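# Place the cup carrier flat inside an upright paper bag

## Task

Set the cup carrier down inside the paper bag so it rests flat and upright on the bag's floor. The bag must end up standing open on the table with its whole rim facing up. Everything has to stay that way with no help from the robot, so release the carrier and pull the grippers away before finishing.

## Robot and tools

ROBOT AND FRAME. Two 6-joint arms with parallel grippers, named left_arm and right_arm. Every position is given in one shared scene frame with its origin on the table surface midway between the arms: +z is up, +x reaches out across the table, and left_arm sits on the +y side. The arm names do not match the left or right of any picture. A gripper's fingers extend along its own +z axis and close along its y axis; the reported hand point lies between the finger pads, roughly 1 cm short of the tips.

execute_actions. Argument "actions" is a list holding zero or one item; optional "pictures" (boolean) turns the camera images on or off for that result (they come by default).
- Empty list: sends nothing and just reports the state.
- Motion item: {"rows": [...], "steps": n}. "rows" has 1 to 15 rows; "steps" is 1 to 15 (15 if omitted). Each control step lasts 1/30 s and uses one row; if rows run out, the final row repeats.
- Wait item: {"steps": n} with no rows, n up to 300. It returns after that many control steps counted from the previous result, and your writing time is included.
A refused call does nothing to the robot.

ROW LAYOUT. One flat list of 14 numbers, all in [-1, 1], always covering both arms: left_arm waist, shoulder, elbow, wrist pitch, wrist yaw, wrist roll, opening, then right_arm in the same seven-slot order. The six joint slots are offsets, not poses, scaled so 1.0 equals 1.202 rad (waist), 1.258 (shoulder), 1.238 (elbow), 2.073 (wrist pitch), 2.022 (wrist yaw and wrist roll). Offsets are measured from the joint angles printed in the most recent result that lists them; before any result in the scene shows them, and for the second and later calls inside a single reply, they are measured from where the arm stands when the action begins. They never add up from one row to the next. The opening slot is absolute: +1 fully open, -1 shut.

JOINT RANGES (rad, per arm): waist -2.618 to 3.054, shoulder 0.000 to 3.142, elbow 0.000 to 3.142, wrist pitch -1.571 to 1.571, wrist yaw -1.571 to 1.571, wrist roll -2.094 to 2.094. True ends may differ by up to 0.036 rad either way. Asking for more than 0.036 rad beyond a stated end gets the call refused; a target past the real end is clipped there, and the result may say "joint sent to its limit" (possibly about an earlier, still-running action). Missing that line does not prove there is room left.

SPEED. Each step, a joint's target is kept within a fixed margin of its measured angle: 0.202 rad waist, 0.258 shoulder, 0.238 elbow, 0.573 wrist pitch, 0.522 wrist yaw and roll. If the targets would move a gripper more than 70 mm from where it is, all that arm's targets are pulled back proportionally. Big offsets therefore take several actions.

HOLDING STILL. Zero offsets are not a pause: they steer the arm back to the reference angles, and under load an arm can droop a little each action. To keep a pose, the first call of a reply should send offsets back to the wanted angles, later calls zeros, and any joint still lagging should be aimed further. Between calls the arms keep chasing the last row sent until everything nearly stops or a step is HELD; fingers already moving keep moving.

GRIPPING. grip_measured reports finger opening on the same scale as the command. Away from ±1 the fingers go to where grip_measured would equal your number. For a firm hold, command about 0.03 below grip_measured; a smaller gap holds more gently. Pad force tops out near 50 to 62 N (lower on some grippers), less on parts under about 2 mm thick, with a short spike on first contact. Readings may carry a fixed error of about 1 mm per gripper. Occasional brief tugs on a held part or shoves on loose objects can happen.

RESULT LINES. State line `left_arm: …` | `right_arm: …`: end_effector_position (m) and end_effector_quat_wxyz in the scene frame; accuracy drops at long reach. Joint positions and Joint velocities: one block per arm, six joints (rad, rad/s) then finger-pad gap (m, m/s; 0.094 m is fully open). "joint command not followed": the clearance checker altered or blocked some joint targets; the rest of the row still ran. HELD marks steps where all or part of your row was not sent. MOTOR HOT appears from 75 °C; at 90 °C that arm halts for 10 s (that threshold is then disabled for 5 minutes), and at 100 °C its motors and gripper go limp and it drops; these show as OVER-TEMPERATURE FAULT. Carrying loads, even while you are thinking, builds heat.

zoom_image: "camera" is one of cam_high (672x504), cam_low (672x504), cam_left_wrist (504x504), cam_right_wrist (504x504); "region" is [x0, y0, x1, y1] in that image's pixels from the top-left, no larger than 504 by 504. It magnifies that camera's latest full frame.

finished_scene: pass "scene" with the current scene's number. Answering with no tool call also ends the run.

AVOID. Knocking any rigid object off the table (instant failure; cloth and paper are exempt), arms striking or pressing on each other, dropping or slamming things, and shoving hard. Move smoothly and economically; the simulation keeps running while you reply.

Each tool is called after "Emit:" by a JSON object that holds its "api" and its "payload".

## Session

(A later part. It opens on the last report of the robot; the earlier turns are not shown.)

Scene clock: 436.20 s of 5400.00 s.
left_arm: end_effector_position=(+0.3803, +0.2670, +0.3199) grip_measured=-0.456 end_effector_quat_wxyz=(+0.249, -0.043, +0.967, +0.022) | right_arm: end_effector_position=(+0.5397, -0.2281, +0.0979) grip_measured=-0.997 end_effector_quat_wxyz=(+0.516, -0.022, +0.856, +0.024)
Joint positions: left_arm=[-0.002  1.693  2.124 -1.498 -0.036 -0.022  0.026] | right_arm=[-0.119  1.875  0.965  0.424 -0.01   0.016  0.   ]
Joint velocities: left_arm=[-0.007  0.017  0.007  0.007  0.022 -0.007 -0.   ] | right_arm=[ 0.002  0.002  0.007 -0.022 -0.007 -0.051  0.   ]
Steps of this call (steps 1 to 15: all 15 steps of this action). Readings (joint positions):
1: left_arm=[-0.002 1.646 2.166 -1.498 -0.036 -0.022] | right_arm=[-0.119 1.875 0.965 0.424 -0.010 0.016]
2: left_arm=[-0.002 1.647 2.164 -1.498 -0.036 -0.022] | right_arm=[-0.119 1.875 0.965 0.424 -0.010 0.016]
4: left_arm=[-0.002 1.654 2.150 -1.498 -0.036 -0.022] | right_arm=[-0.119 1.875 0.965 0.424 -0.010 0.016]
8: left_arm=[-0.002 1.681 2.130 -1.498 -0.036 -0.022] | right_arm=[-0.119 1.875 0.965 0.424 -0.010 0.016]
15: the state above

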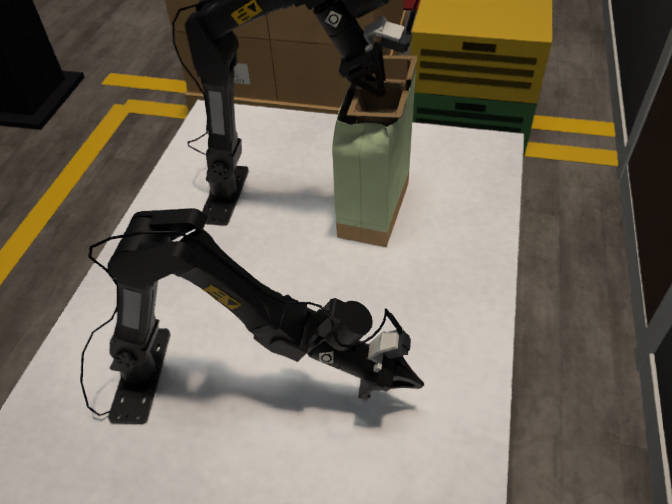

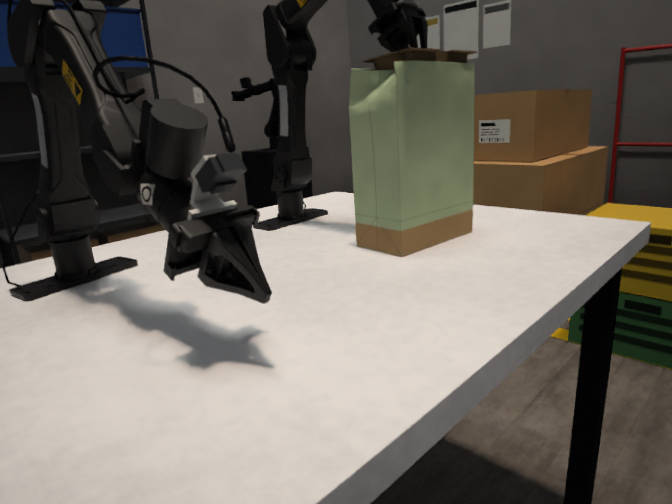

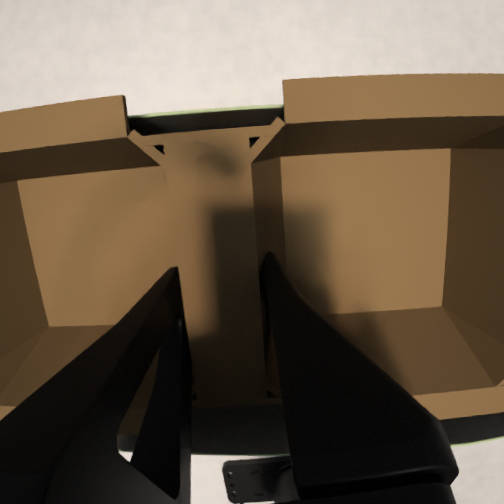

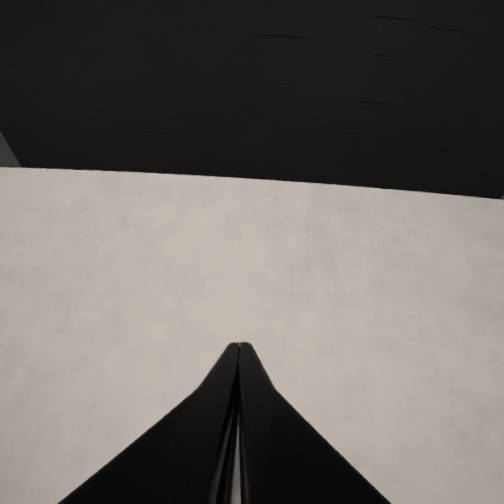

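Emit:
{"api": "execute_actions", "payload": {"actions": [{"rows":[[0,-0.02,0,-0.01,0,0,-0.52,0,0,0,0,0,0,-1],[0,-0.025,0,-0.02,0,0,-0.52,0,0,0,0,0,0,-1],[-0.02,-0.025,-0.02,-0.025,0,0,-0.52,0,0,0,0,0,0,-1],[-0.025,-0.025,-0.03,-0.025,0,0,-0.52,0,0,0,0,0,0,-1]]}]}}

Emit:
{"api": "zoom_image", "payload": {"camera": "cam_high", "region": [290,0,470,180]}}

Emit:
{"api": "zoom_image", "payload": {"camera": "cam_low", "region": [320,0,520,140]}}

Scene clock: 445.33 s of 5400.00 s.
left_arm: end_effector_position=(+0.3673, +0.2578, +0.3097) grip_measured=-0.456 end_effector_quat_wxyz=(+0.218, -0.031, +0.975, +0.020) | right_arm: end_effector_position=(+0.5397, -0.2281, +0.0979) grip_measured=-0.997 end_effector_quat_wxyz=(+0.516, -0.022, +0.856, +0.024)
Joint positions: left_arm=[-0.026  1.686  2.1   -1.546 -0.038 -0.022  0.026] | right_arm=[-0.119  1.875  0.965  0.424 -0.01   0.016  0.   ]
Joint velocities: left_arm=[-0.012  0.012 -0.022 -0.007  0.022  0.022  0.001] | right_arm=[-0.007  0.002 -0.012 -0.007  0.037  0.022 -0.   ]
Steps of this call (steps 1 to 15: the robot went on to your last target; steps 16 to 90: nothing new was sent; then 5.63 s passed at rest; steps 91 to 105: all 15 steps of this action). Readings (joint positions):
91: left_arm=[-0.002 1.693 2.124 -1.500 -0.036 -0.022] | right_arm=[-0.119 1.875 0.965 0.424 -0.010 0.016]
92: left_arm=[-0.002 1.693 2.124 -1.504 -0.036 -0.022] | right_arm=[-0.119 1.875 0.965 0.424 -0.010 0.016]
94: left_arm=[-0.007 1.691 2.119 -1.517 -0.038 -0.022] | right_arm=[-0.119 1.875 0.965 0.424 -0.010 0.016]
98: left_arm=[-0.025 1.686 2.102 -1.538 -0.038 -0.022] | right_arm=[-0.119 1.875 0.965 0.424 -0.010 0.016]
105: the state above

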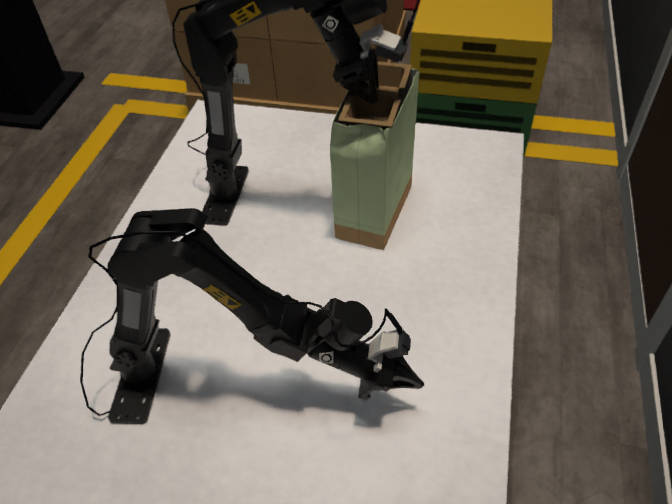

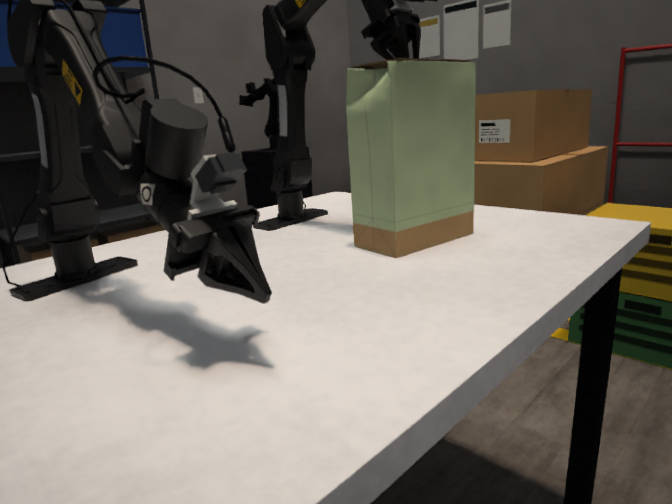

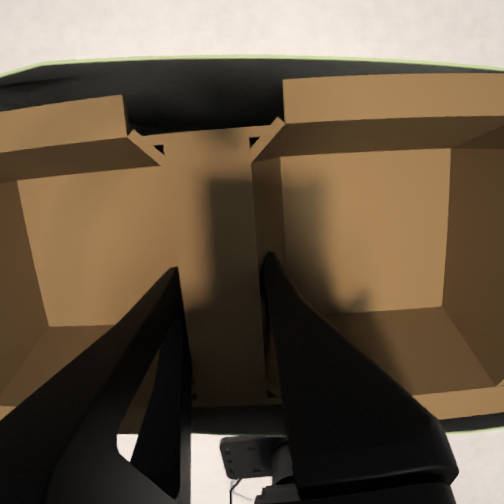

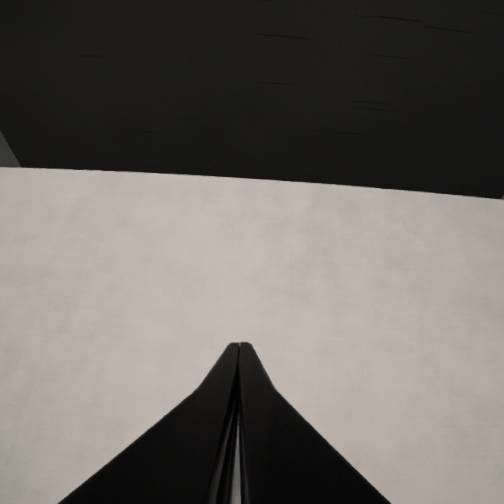

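Region (290, 0, 470, 180) of cam_high's 672x504 image, scaled by 2.800, with more detail than that image has.

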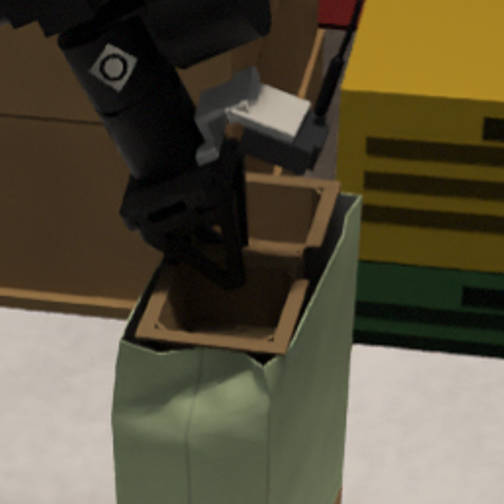

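Region (320, 0, 520, 140) of cam_low's 672x504 image, scaled by 2.520, with more detail than that image has; it fills the top 353 rows of this view, and the rest is white.

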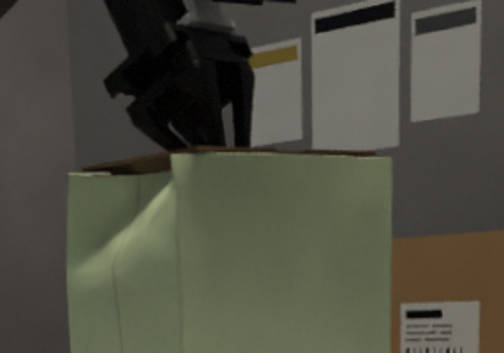

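Emit:
{"api": "execute_actions", "payload": {"actions": [{"rows":[[0.015,0.015,-0.02,0,0,0,-0.52,0,0,0,0,0,0,-1],[0.015,0.02,-0.03,0,0,0,-0.52,0,0,0,0,0,0,-1],[0.015,0.025,-0.04,0,0,0,-0.52,0,0,0,0,0,0,-1]]}]}}

Emit:
{"api": "zoom_image", "payload": {"camera": "cam_high", "region": [290,0,470,180]}}

Scene clock: 450.67 s of 5400.00 s.
left_arm: end_effector_position=(+0.3712, +0.2652, +0.2994) grip_measured=-0.456 end_effector_quat_wxyz=(+0.206, -0.039, +0.977, +0.029) | right_arm: end_effector_position=(+0.5397, -0.2281, +0.0979) grip_measured=-0.997 end_effector_quat_wxyz=(+0.516, -0.022, +0.856, +0.024)
Joint positions: left_arm=[-0.014  1.702  2.079 -1.533 -0.055 -0.022  0.026] | right_arm=[-0.119  1.875  0.965  0.424 -0.01   0.016  0.   ]
Joint velocities: left_arm=[-0.007 -0.007 -0.002 -0.095  0.022 -0.037 -0.   ] | right_arm=[ 0.002 -0.007 -0.007 -0.022 -0.007  0.037  0.   ]
Steps of this call (steps 1 to 15: the robot went on to your last target; steps 16 to 90: nothing new was sent; then 1.83 s passed at rest; steps 91 to 105: all 15 steps of this action). Readings (joint positions):
91: left_arm=[-0.025 1.687 2.100 -1.547 -0.038 -0.022] | right_arm=[-0.119 1.875 0.965 0.424 -0.010 0.016]
92: left_arm=[-0.023 1.688 2.098 -1.547 -0.038 -0.022] | right_arm=[-0.119 1.875 0.965 0.424 -0.010 0.016]
94: left_arm=[-0.017 1.692 2.086 -1.545 -0.040 -0.022] | right_arm=[-0.119 1.875 0.965 0.424 -0.010 0.016]
98: left_arm=[-0.014 1.702 2.079 -1.534 -0.053 -0.022] | right_arm=[-0.119 1.875 0.965 0.424 -0.010 0.016]
105: the state above

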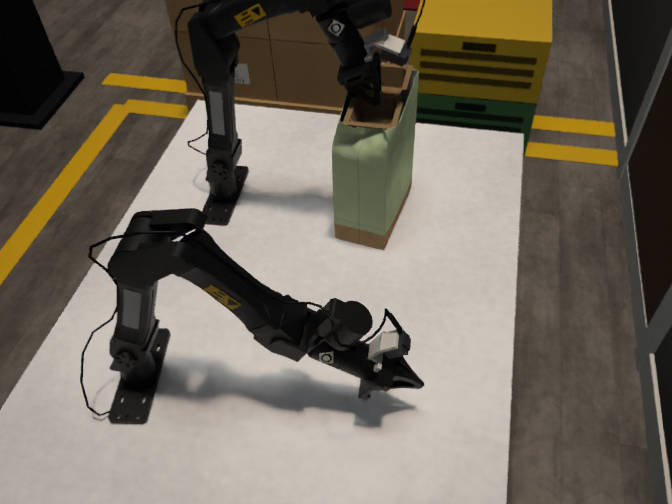

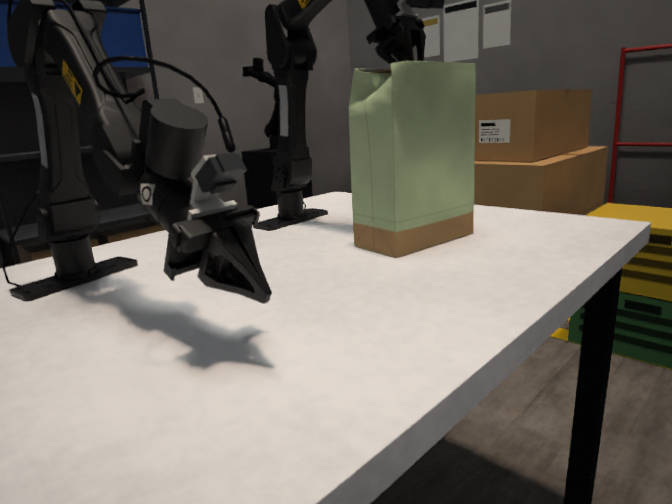

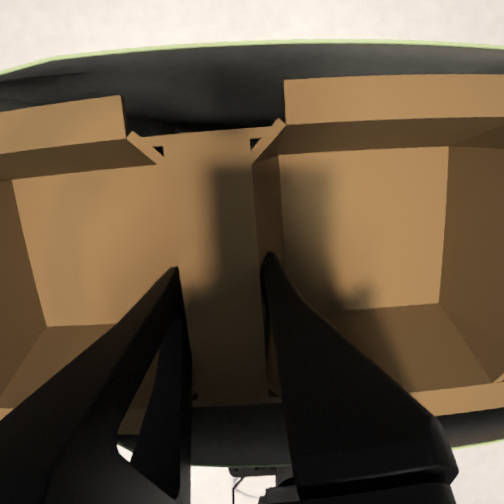

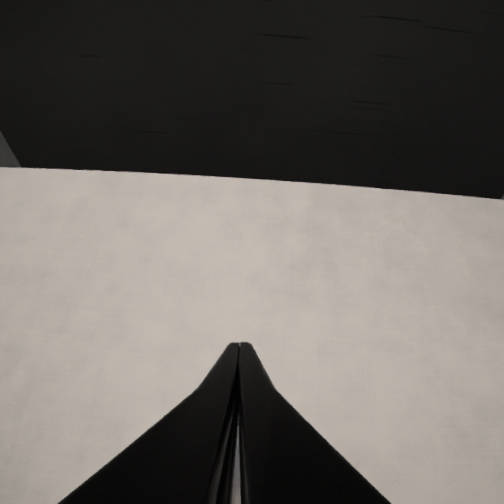

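Region (290, 0, 470, 180) of cam_high's 672x504 image, scaled by 2.800, with more detail than that image has.

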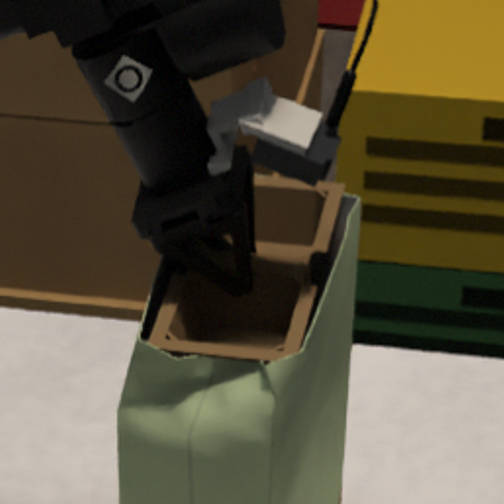

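Emit:
{"api": "execute_actions", "payload": {"actions": [{"rows":[[-0.02,0,0,0,0,0,-0.52,0,0,0,0,0,0,-1],[-0.025,0,0,0,0,0,-0.52,0,0,0,0,0,0,-1]]}]}}

Emit:
{"api": "zoom_image", "payload": {"camera": "cam_high", "region": [290,0,470,180]}}

Emit:
{"api": "zoom_image", "payload": {"camera": "cam_low", "region": [320,0,520,140]}}

Scene clock: 456.37 s of 5400.00 s.
left_arm: end_effector_position=(+0.3728, +0.2614, +0.3002) grip_measured=-0.456 end_effector_quat_wxyz=(+0.209, -0.031, +0.977, +0.038) | right_arm: end_effector_position=(+0.5397, -0.2281, +0.0979) grip_measured=-0.997 end_effector_quat_wxyz=(+0.516, -0.022, +0.856, +0.024)
Joint positions: left_arm=[-0.035  1.702  2.079 -1.527 -0.076 -0.022  0.026] | right_arm=[-0.119  1.875  0.965  0.424 -0.01   0.016  0.   ]
Joint velocities: left_arm=[ 0.012 -0.007 -0.002 -0.007 -0.037 -0.022  0.   ] | right_arm=[ 0.002 -0.007  0.017 -0.066  0.007  0.007 -0.   ]
Steps of this call (steps 1 to 15: the robot went on to your last target; steps 16 to 90: nothing new was sent; then 2.20 s passed at rest; steps 91 to 105: all 15 steps of this action). Readings (joint positions):
91: left_arm=[-0.016 1.702 2.079 -1.533 -0.059 -0.022] | right_arm=[-0.119 1.875 0.965 0.424 -0.010 0.016]
92: left_arm=[-0.021 1.702 2.079 -1.531 -0.063 -0.022] | right_arm=[-0.119 1.875 0.965 0.424 -0.010 0.016]
94: left_arm=[-0.031 1.702 2.079 -1.529 -0.070 -0.022] | right_arm=[-0.119 1.875 0.965 0.424 -0.010 0.016]
98: left_arm=[-0.035 1.702 2.079 -1.527 -0.076 -0.022] | right_arm=[-0.119 1.875 0.965 0.424 -0.010 0.016]
105: the state above

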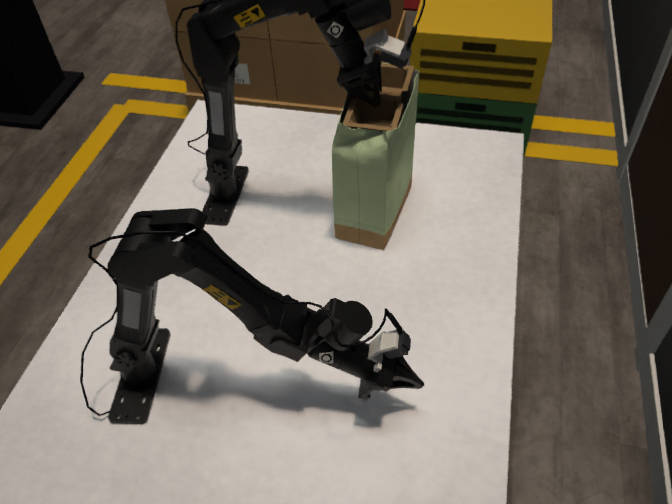

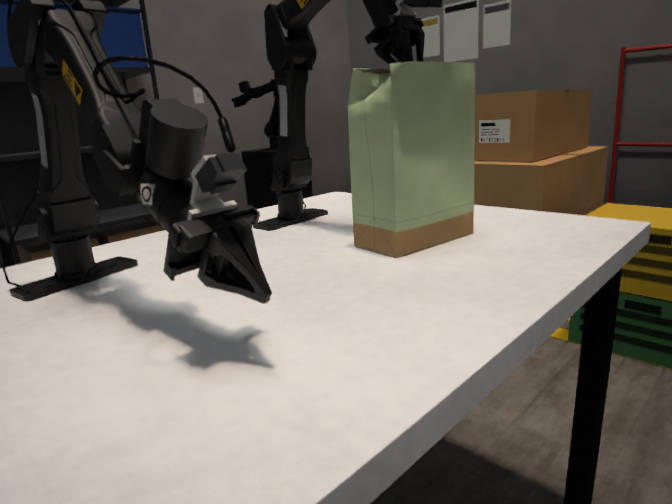

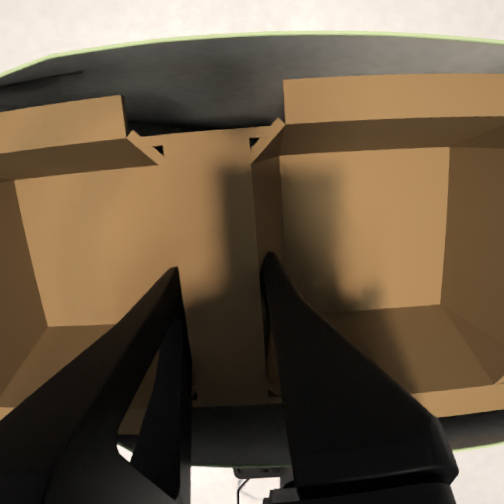

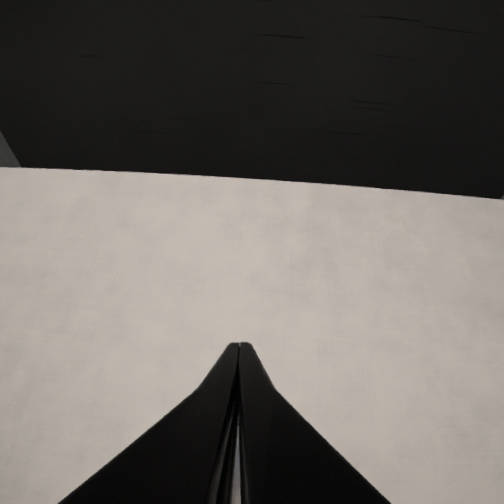

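Region (290, 0, 470, 180) of cam_high's 672x504 image, scaled by 2.800, with more detail than that image has.

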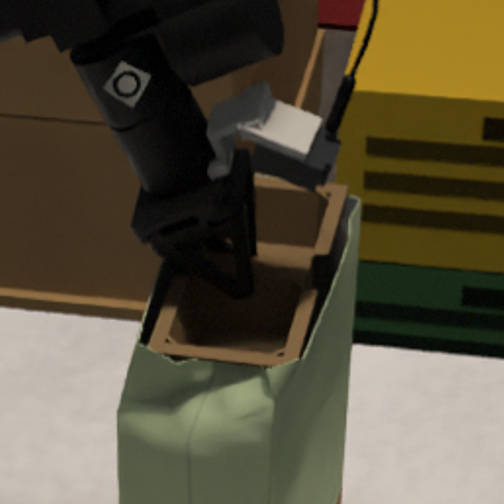

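Region (320, 0, 520, 140) of cam_low's 672x504 image, scaled by 2.520, with more detail than that image has; it fills the top 353 rows of this view, and the rest is white.

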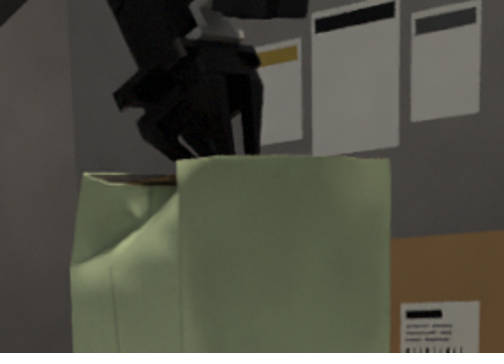

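Emit:
{"api": "execute_actions", "payload": {"actions": [{"rows":[[0,0,0,0,0,0,-0.45,0,0,0,0,0,0,-1],[0,0,0,0,0,0,-0.4,0,0,0,0,0,0,-1],[0,0,0,0,0,0,-0.3,0,0,0,0,0,0,-1],[0,0,0,0,0,0,-0.2,0,0,0,0,0,0,-1]]}], "pictures": false}}

Emit:
{"api": "execute_actions", "payload": {"actions": [{"steps":15}]}}

Scene clock: 468.43 s of 5400.00 s.
left_arm: end_effector_position=(+0.3729, +0.2623, +0.3003) grip_measured=-0.202 end_effector_quat_wxyz=(+0.209, -0.031, +0.977, +0.040) | right_arm: end_effector_position=(+0.5397, -0.2281, +0.0979) grip_measured=-0.997 end_effector_quat_wxyz=(+0.516, -0.022, +0.856, +0.024)
Joint positions: left_arm=[-0.035  1.702  2.079 -1.527 -0.081 -0.022  0.037] | right_arm=[-0.119  1.875  0.965  0.424 -0.01   0.016  0.   ]
Joint velocities: left_arm=[-0.017 -0.022 -0.007 -0.037 -0.022 -0.022  0.   ] | right_arm=[-0.017  0.007 -0.002  0.022 -0.007  0.081  0.   ]
Steps of this call (steps 1 to 15: the robot went on to your last target; steps 16 to 90: nothing new was sent; then 8.57 s passed at rest; steps 91 to 105: all 15 steps of this action). Readings (joint positions):
91: left_arm=[-0.035 1.702 2.079 -1.527 -0.078 -0.022] | right_arm=[-0.119 1.875 0.965 0.424 -0.010 0.016]
92: left_arm=[-0.035 1.702 2.079 -1.527 -0.080 -0.022] | right_arm=[-0.119 1.875 0.965 0.424 -0.010 0.016]
94: left_arm=[-0.035 1.702 2.079 -1.527 -0.081 -0.022] | right_arm=[-0.119 1.875 0.965 0.424 -0.010 0.016]
98: left_arm=[-0.035 1.702 2.079 -1.527 -0.081 -0.022] | right_arm=[-0.119 1.875 0.965 0.424 -0.010 0.016]
105: the state above

Scene clock: 468.93 s of 5400.00 s.
left_arm: end_effector_position=(+0.3729, +0.2623, +0.3003) grip_measured=-0.202 end_effector_quat_wxyz=(+0.209, -0.031, +0.977, +0.040) | right_arm: end_effector_position=(+0.5397, -0.2281, +0.0979) grip_measured=-0.997 end_effector_quat_wxyz=(+0.516, -0.022, +0.856, +0.024)
Joint positions: left_arm=[-0.035  1.702  2.079 -1.527 -0.081 -0.022  0.037] | right_arm=[-0.119  1.875  0.965  0.424 -0.01   0.016  0.   ]
Joint velocities: left_arm=[-0.012 -0.002 -0.002 -0.037 -0.037  0.081 -0.   ] | right_arm=[-0.007 -0.007  0.012 -0.007  0.066  0.007 -0.001]
Steps of this call (steps 1 to 15: the robot went on to your last target). Readings (joint positions):
1: left_arm=[-0.035 1.702 2.079 -1.527 -0.081 -0.022] | right_arm=[-0.119 1.875 0.965 0.424 -0.010 0.016]
2: left_arm=[-0.035 1.702 2.079 -1.527 -0.081 -0.022] | right_arm=[-0.119 1.875 0.965 0.424 -0.010 0.016]
4: left_arm=[-0.035 1.702 2.079 -1.527 -0.081 -0.022] | right_arm=[-0.119 1.875 0.965 0.424 -0.010 0.016]
8: left_arm=[-0.035 1.702 2.079 -1.527 -0.081 -0.022] | right_arm=[-0.119 1.875 0.965 0.424 -0.010 0.016]
15: the state above
All arms were judged still, so your last target was given up. Only a new action makes them travel on or press farther. Fingers that are still opening or closing keep moving.

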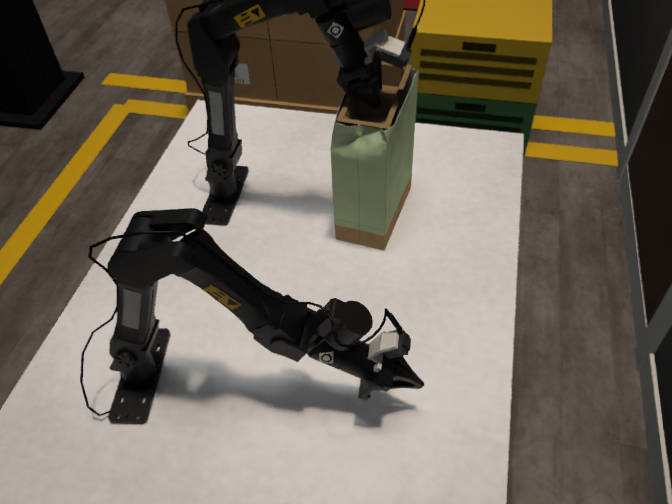

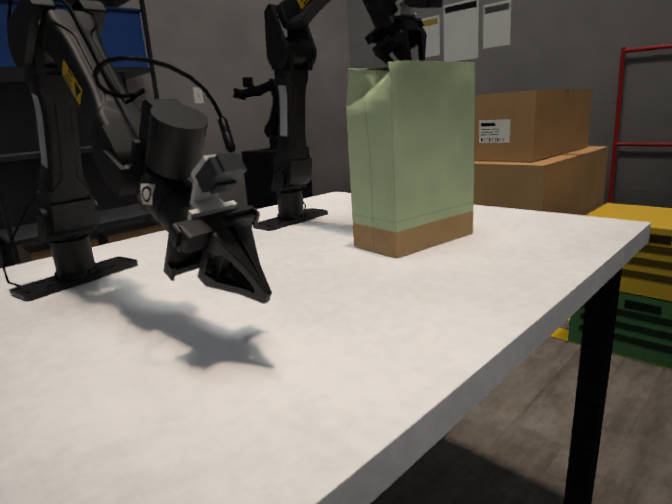

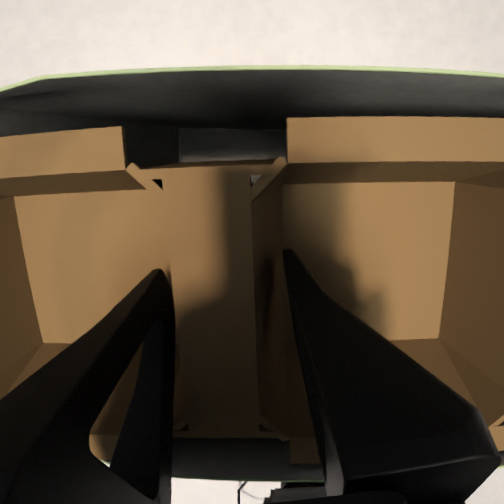

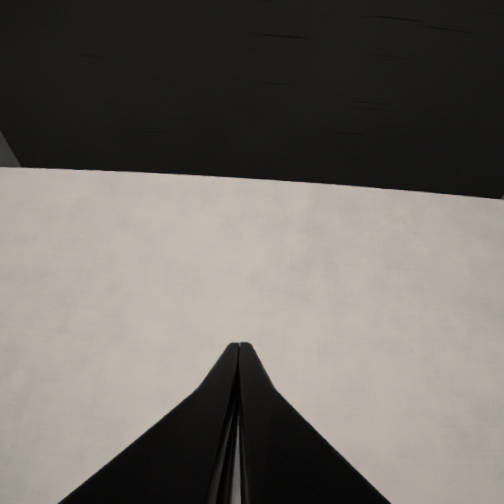

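Emit:
{"api": "zoom_image", "payload": {"camera": "cam_high", "region": [320,40,430,150]}}

Emit:
{"api": "zoom_image", "payload": {"camera": "cam_low", "region": [340,30,500,130]}}

Region (320, 40, 430, 150) of cam_high's 672x504 image, scaled by 4.582, with more detail than that image has.

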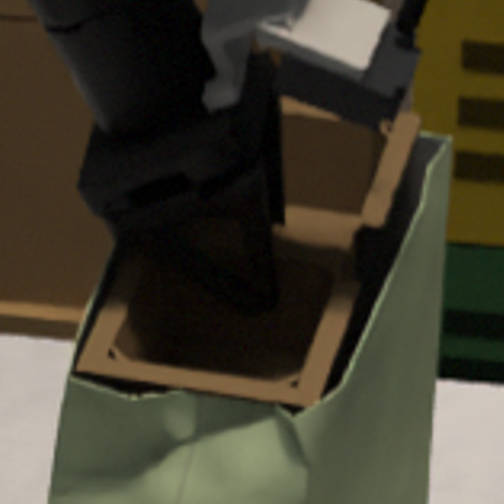

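Region (340, 30, 500, 130) of cam_low's 672x504 image, scaled by 3.150, with more detail than that image has; it fills the top 315 rows of this view, and the rest is white.

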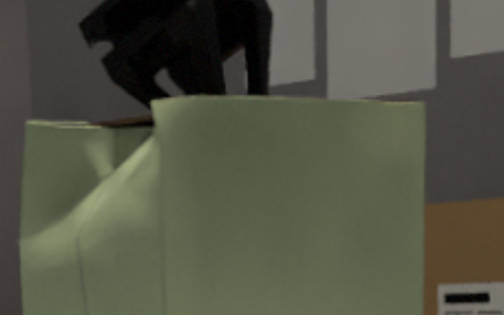

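Emit:
{"api": "execute_actions", "payload": {"actions": [{"rows":[[-0.02,0,0,0,0.02,0,-0.2,0,0,0,0,0,0,-1],[-0.03,0,0,0,0.02,0,-0.2,0,0,0,0,0,0,-1],[-0.04,0,0,0,0.02,0,-0.2,0,0,0,0,0,0,-1],[-0.05,0,0,0,0.02,0,-0.2,0,0,0,0,0,0,-1],[-0.06,0,0,0,0.02,0,-0.2,0,0,0,0,0,0,-1]]}]}}

Emit:
{"api": "zoom_image", "payload": {"camera": "cam_high", "region": [320,40,430,150]}}

Scene clock: 481.77 s of 5400.00 s.
left_arm: end_effector_position=(+0.3736, +0.2320, +0.3000) grip_measured=-0.202 end_effector_quat_wxyz=(+0.210, +0.006, +0.978, +0.019) | right_arm: end_effector_position=(+0.5397, -0.2281, +0.0979) grip_measured=-0.997 end_effector_quat_wxyz=(+0.516, -0.022, +0.856, +0.024)
Joint positions: left_arm=[-0.105  1.702  2.079 -1.527 -0.053 -0.022  0.037] | right_arm=[-0.119  1.875  0.965  0.424 -0.01   0.016  0.   ]
Joint velocities: left_arm=[ 0.002  0.007  0.012 -0.051 -0.081 -0.022 -0.001] | right_arm=[-0.002 -0.007  0.002 -0.081  0.081 -0.037 -0.   ]
Steps of this call (steps 1 to 90: nothing new was sent; then 9.33 s passed at rest; steps 91 to 105: all 15 steps of this action). Readings (joint positions):
91: left_arm=[-0.037 1.702 2.079 -1.527 -0.078 -0.022] | right_arm=[-0.119 1.875 0.965 0.424 -0.010 0.016]
92: left_arm=[-0.041 1.702 2.079 -1.527 -0.075 -0.022] | right_arm=[-0.119 1.875 0.965 0.424 -0.010 0.016]
94: left_arm=[-0.061 1.702 2.079 -1.527 -0.071 -0.022] | right_arm=[-0.119 1.875 0.965 0.424 -0.010 0.016]
98: left_arm=[-0.102 1.702 2.079 -1.527 -0.057 -0.022] | right_arm=[-0.119 1.875 0.965 0.424 -0.010 0.016]
105: the state above

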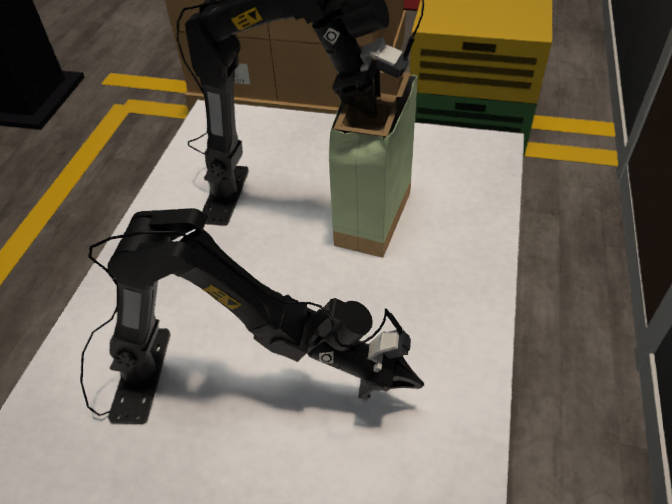

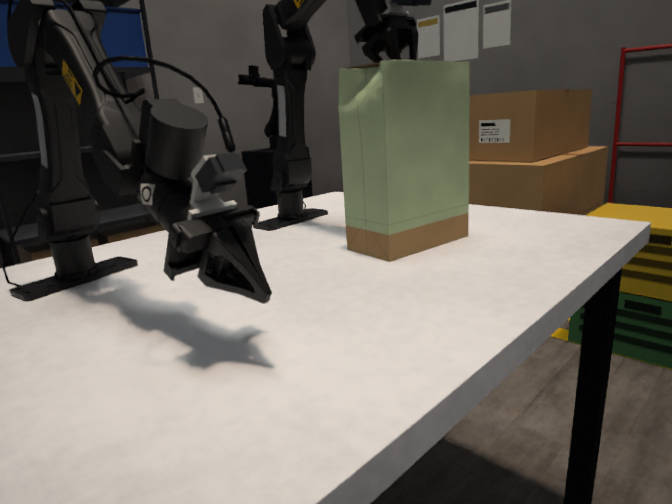

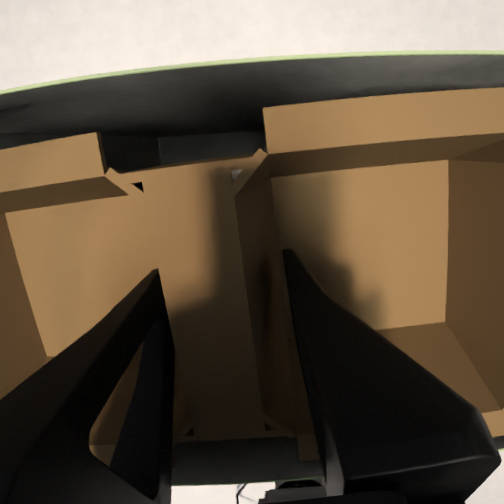

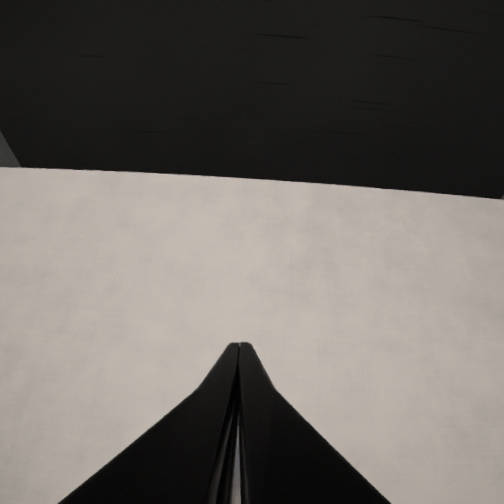

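Region (320, 40, 430, 150) of cam_high's 672x504 image, scaled by 4.582, with more detail than that image has.

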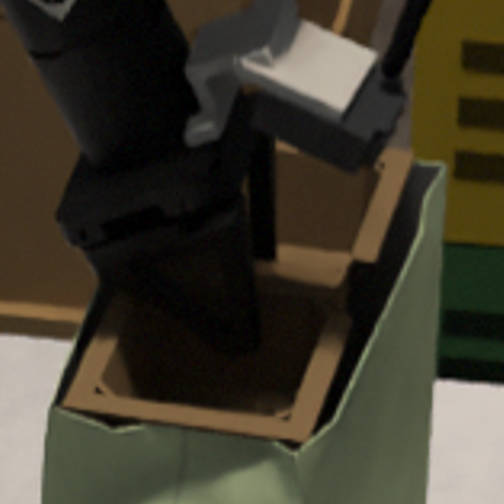

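Emit:
{"api": "execute_actions", "payload": {"actions": []}}

Emit:
{"api": "zoom_image", "payload": {"camera": "cam_high", "region": [270,0,490,200]}}

Scene clock: 499.40 s of 5400.00 s.
left_arm: end_effector_position=(+0.3736, +0.2320, +0.3000) grip_measured=-0.202 end_effector_quat_wxyz=(+0.210, +0.006, +0.978, +0.019) | right_arm: end_effector_position=(+0.5397, -0.2281, +0.0979) grip_measured=-0.997 end_effector_quat_wxyz=(+0.516, -0.022, +0.856, +0.024)
Joint positions: left_arm=[-0.105  1.702  2.079 -1.527 -0.053 -0.022  0.037] | right_arm=[-0.119  1.875  0.965  0.424 -0.01   0.016  0.   ]
Joint velocities: left_arm=[-0.007  0.002 -0.012  0.007 -0.037 -0.007 -0.   ] | right_arm=[-0.017 -0.002 -0.007 -0.051 -0.051 -0.007  0.   ]
Steps of this call (steps 1 to 15: the robot went on to your last target; steps 16 to 90: nothing new was sent; then 14.63 s passed at rest). Readings (joint positions):
1: left_arm=[-0.105 1.702 2.079 -1.527 -0.053 -0.022] | right_arm=[-0.119 1.875 0.965 0.424 -0.010 0.016]
2: left_arm=[-0.105 1.702 2.079 -1.527 -0.053 -0.022] | right_arm=[-0.119 1.875 0.965 0.424 -0.010 0.016]
4: left_arm=[-0.105 1.702 2.079 -1.527 -0.053 -0.022] | right_arm=[-0.119 1.875 0.965 0.424 -0.010 0.016]
8: left_arm=[-0.105 1.702 2.079 -1.527 -0.053 -0.022] | right_arm=[-0.119 1.875 0.965 0.424 -0.010 0.016]
90: the state above
All arms were judged still, so your last target was given up. Only a new action makes them travel on or press farther. Fingers that are still opening or closing keep moving.

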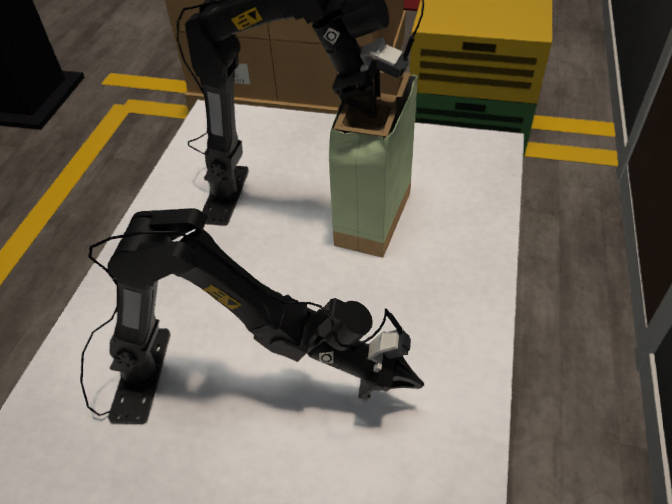

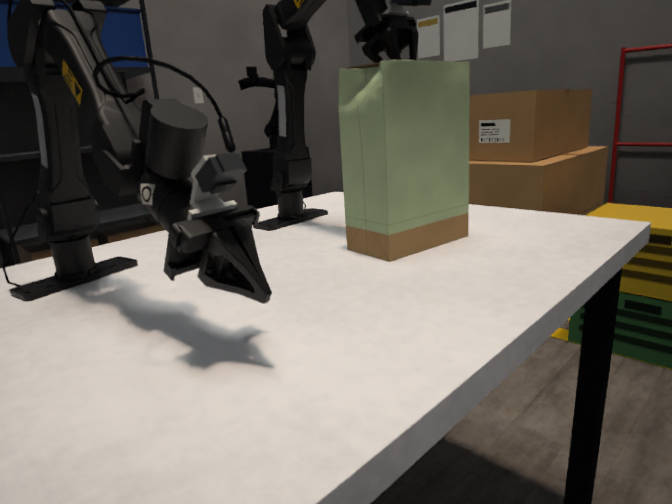

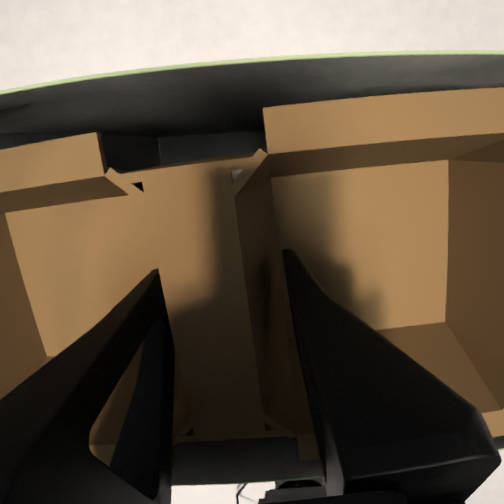

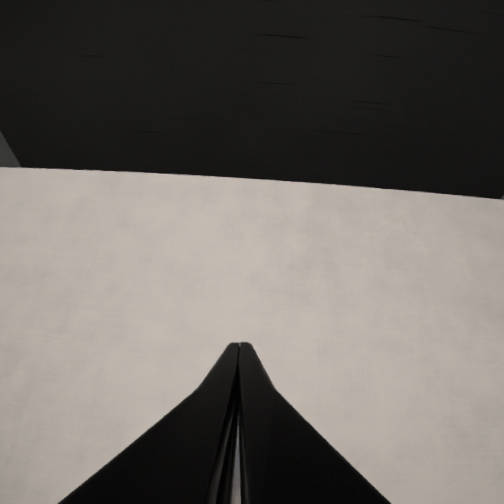

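Region (270, 0, 490, 200) of cam_high's 672x504 image, scaled by 2.291, with more detail than that image has; it fills the top 458 rows of this view, and the rest is white.

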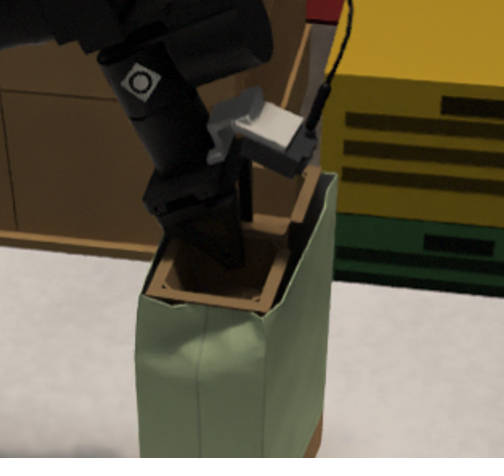

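Emit:
{"api": "execute_actions", "payload": {"actions": [{"rows":[[0,0,0,0,0,0,-0.52,0,0,0,0,0,0,-1]],"steps":12}], "pictures": false}}

Emit:
{"api": "execute_actions", "payload": {"actions": [{"rows":[[0,0,0.025,0,0,0,-0.52,0,0,0,0,0,0,-1],[0,0,0.025,0,0,0,-0.52,0,0,0,0,0,0,-1],[0,0,0.025,0,0,0,-0.52,0,0,0,0,0,0,-1],[0,0,0.025,0,0,0,-0.52,0,0,0,0,0,0,-1],[0,0,0.025,0,0,0,-0.52,0,0,0,0,0,0,-1],[0,0.02,0.04,0,0,0.05,-0.52,0,0,0,0,0,0,-1]],"steps":15}]}}

Emit:
{"api": "zoom_image", "payload": {"camera": "cam_high", "region": [270,0,490,200]}}

Scene clock: 512.00 s of 5400.00 s.
left_arm: end_effector_position=(+0.3736, +0.2322, +0.3000) grip_measured=-0.398 end_effector_quat_wxyz=(+0.210, +0.006, +0.977, +0.019) | right_arm: end_effector_position=(+0.5397, -0.2281, +0.0979) grip_measured=-0.997 end_effector_quat_wxyz=(+0.516, -0.022, +0.856, +0.024)
Joint positions: left_arm=[-0.105  1.702  2.079 -1.527 -0.054 -0.022  0.028] | right_arm=[-0.119  1.875  0.965  0.424 -0.01   0.016  0.   ]
Joint velocities: left_arm=[ 0.002  0.022 -0.007  0.095  0.037 -0.022 -0.001] | right_arm=[ 0.002 -0.007 -0.012 -0.051 -0.037 -0.066 -0.   ]
Steps of this call (steps 1 to 90: nothing new was sent; then 9.20 s passed at rest; steps 91 to 102: all 12 steps of this action). Readings (joint positions):
91: left_arm=[-0.105 1.702 2.079 -1.527 -0.053 -0.022] | right_arm=[-0.119 1.875 0.965 0.424 -0.010 0.016]
92: left_arm=[-0.105 1.702 2.079 -1.527 -0.054 -0.022] | right_arm=[-0.119 1.875 0.965 0.424 -0.010 0.016]
94: left_arm=[-0.105 1.702 2.079 -1.527 -0.054 -0.022] | right_arm=[-0.119 1.875 0.965 0.424 -0.010 0.016]
98: left_arm=[-0.105 1.702 2.079 -1.527 -0.054 -0.022] | right_arm=[-0.119 1.875 0.965 0.424 -0.010 0.016]
102: the state above

Scene clock: 512.50 s of 5400.00 s.
left_arm: end_effector_position=(+0.3782, +0.2321, +0.2975) grip_measured=-0.398 end_effector_quat_wxyz=(+0.206, +0.044, +0.977, +0.028) | right_arm: end_effector_position=(+0.5397, -0.2281, +0.0979) grip_measured=-0.997 end_effector_quat_wxyz=(+0.516, -0.022, +0.856, +0.024)
Joint positions: left_arm=[-0.105  1.723  2.096 -1.529 -0.054  0.057  0.028] | right_arm=[-0.119  1.875  0.965  0.424 -0.01   0.016  0.   ]
Joint velocities: left_arm=[-0.012 -0.002 -0.002  0.007 -0.022  0.081 -0.002] | right_arm=[-0.007 -0.012 -0.007 -0.022  0.066 -0.022 -0.   ]
Steps of this call (steps 1 to 15: all 15 steps of this action). Readings (joint positions):
1: left_arm=[-0.105 1.702 2.079 -1.527 -0.054 -0.022] | right_arm=[-0.119 1.875 0.965 0.424 -0.010 0.016]
2: left_arm=[-0.105 1.702 2.079 -1.527 -0.054 -0.022] | right_arm=[-0.119 1.875 0.965 0.424 -0.010 0.016]
4: left_arm=[-0.105 1.702 2.079 -1.527 -0.054 -0.022] | right_arm=[-0.119 1.875 0.965 0.424 -0.010 0.016]
8: left_arm=[-0.105 1.712 2.094 -1.529 -0.054 0.019] | right_arm=[-0.119 1.875 0.965 0.424 -0.010 0.016]
15: the state above

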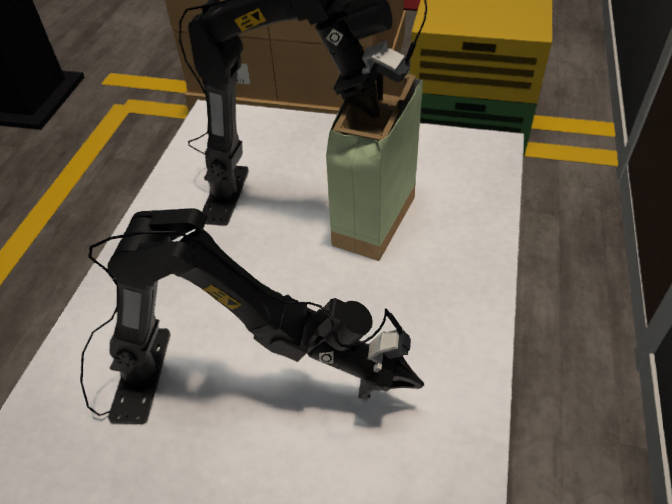

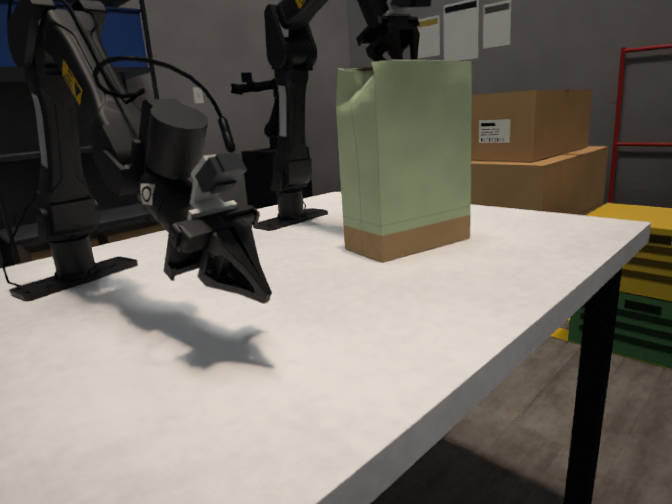

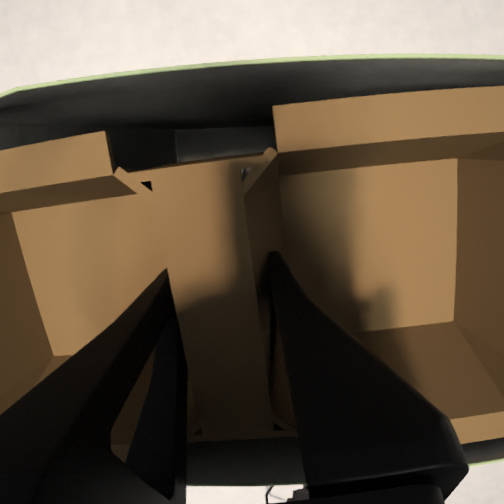

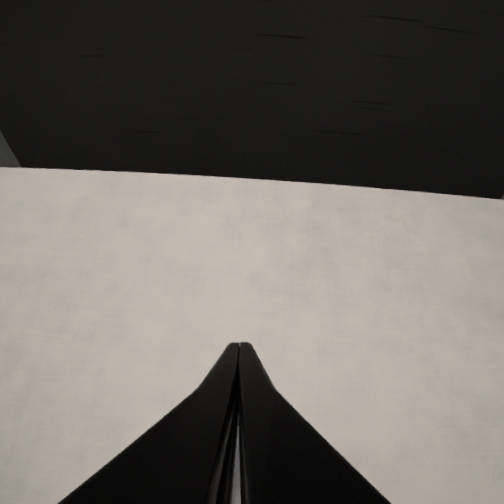

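Region (270, 0, 490, 200) of cam_high's 672x504 image, scaled by 2.291, with more detail than that image has; it fills the top 458 rows of this view, and the rest is white.

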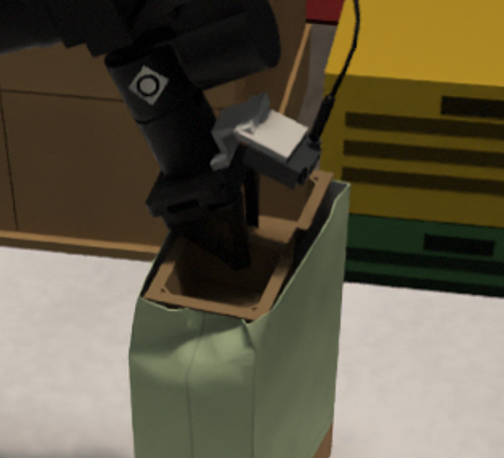

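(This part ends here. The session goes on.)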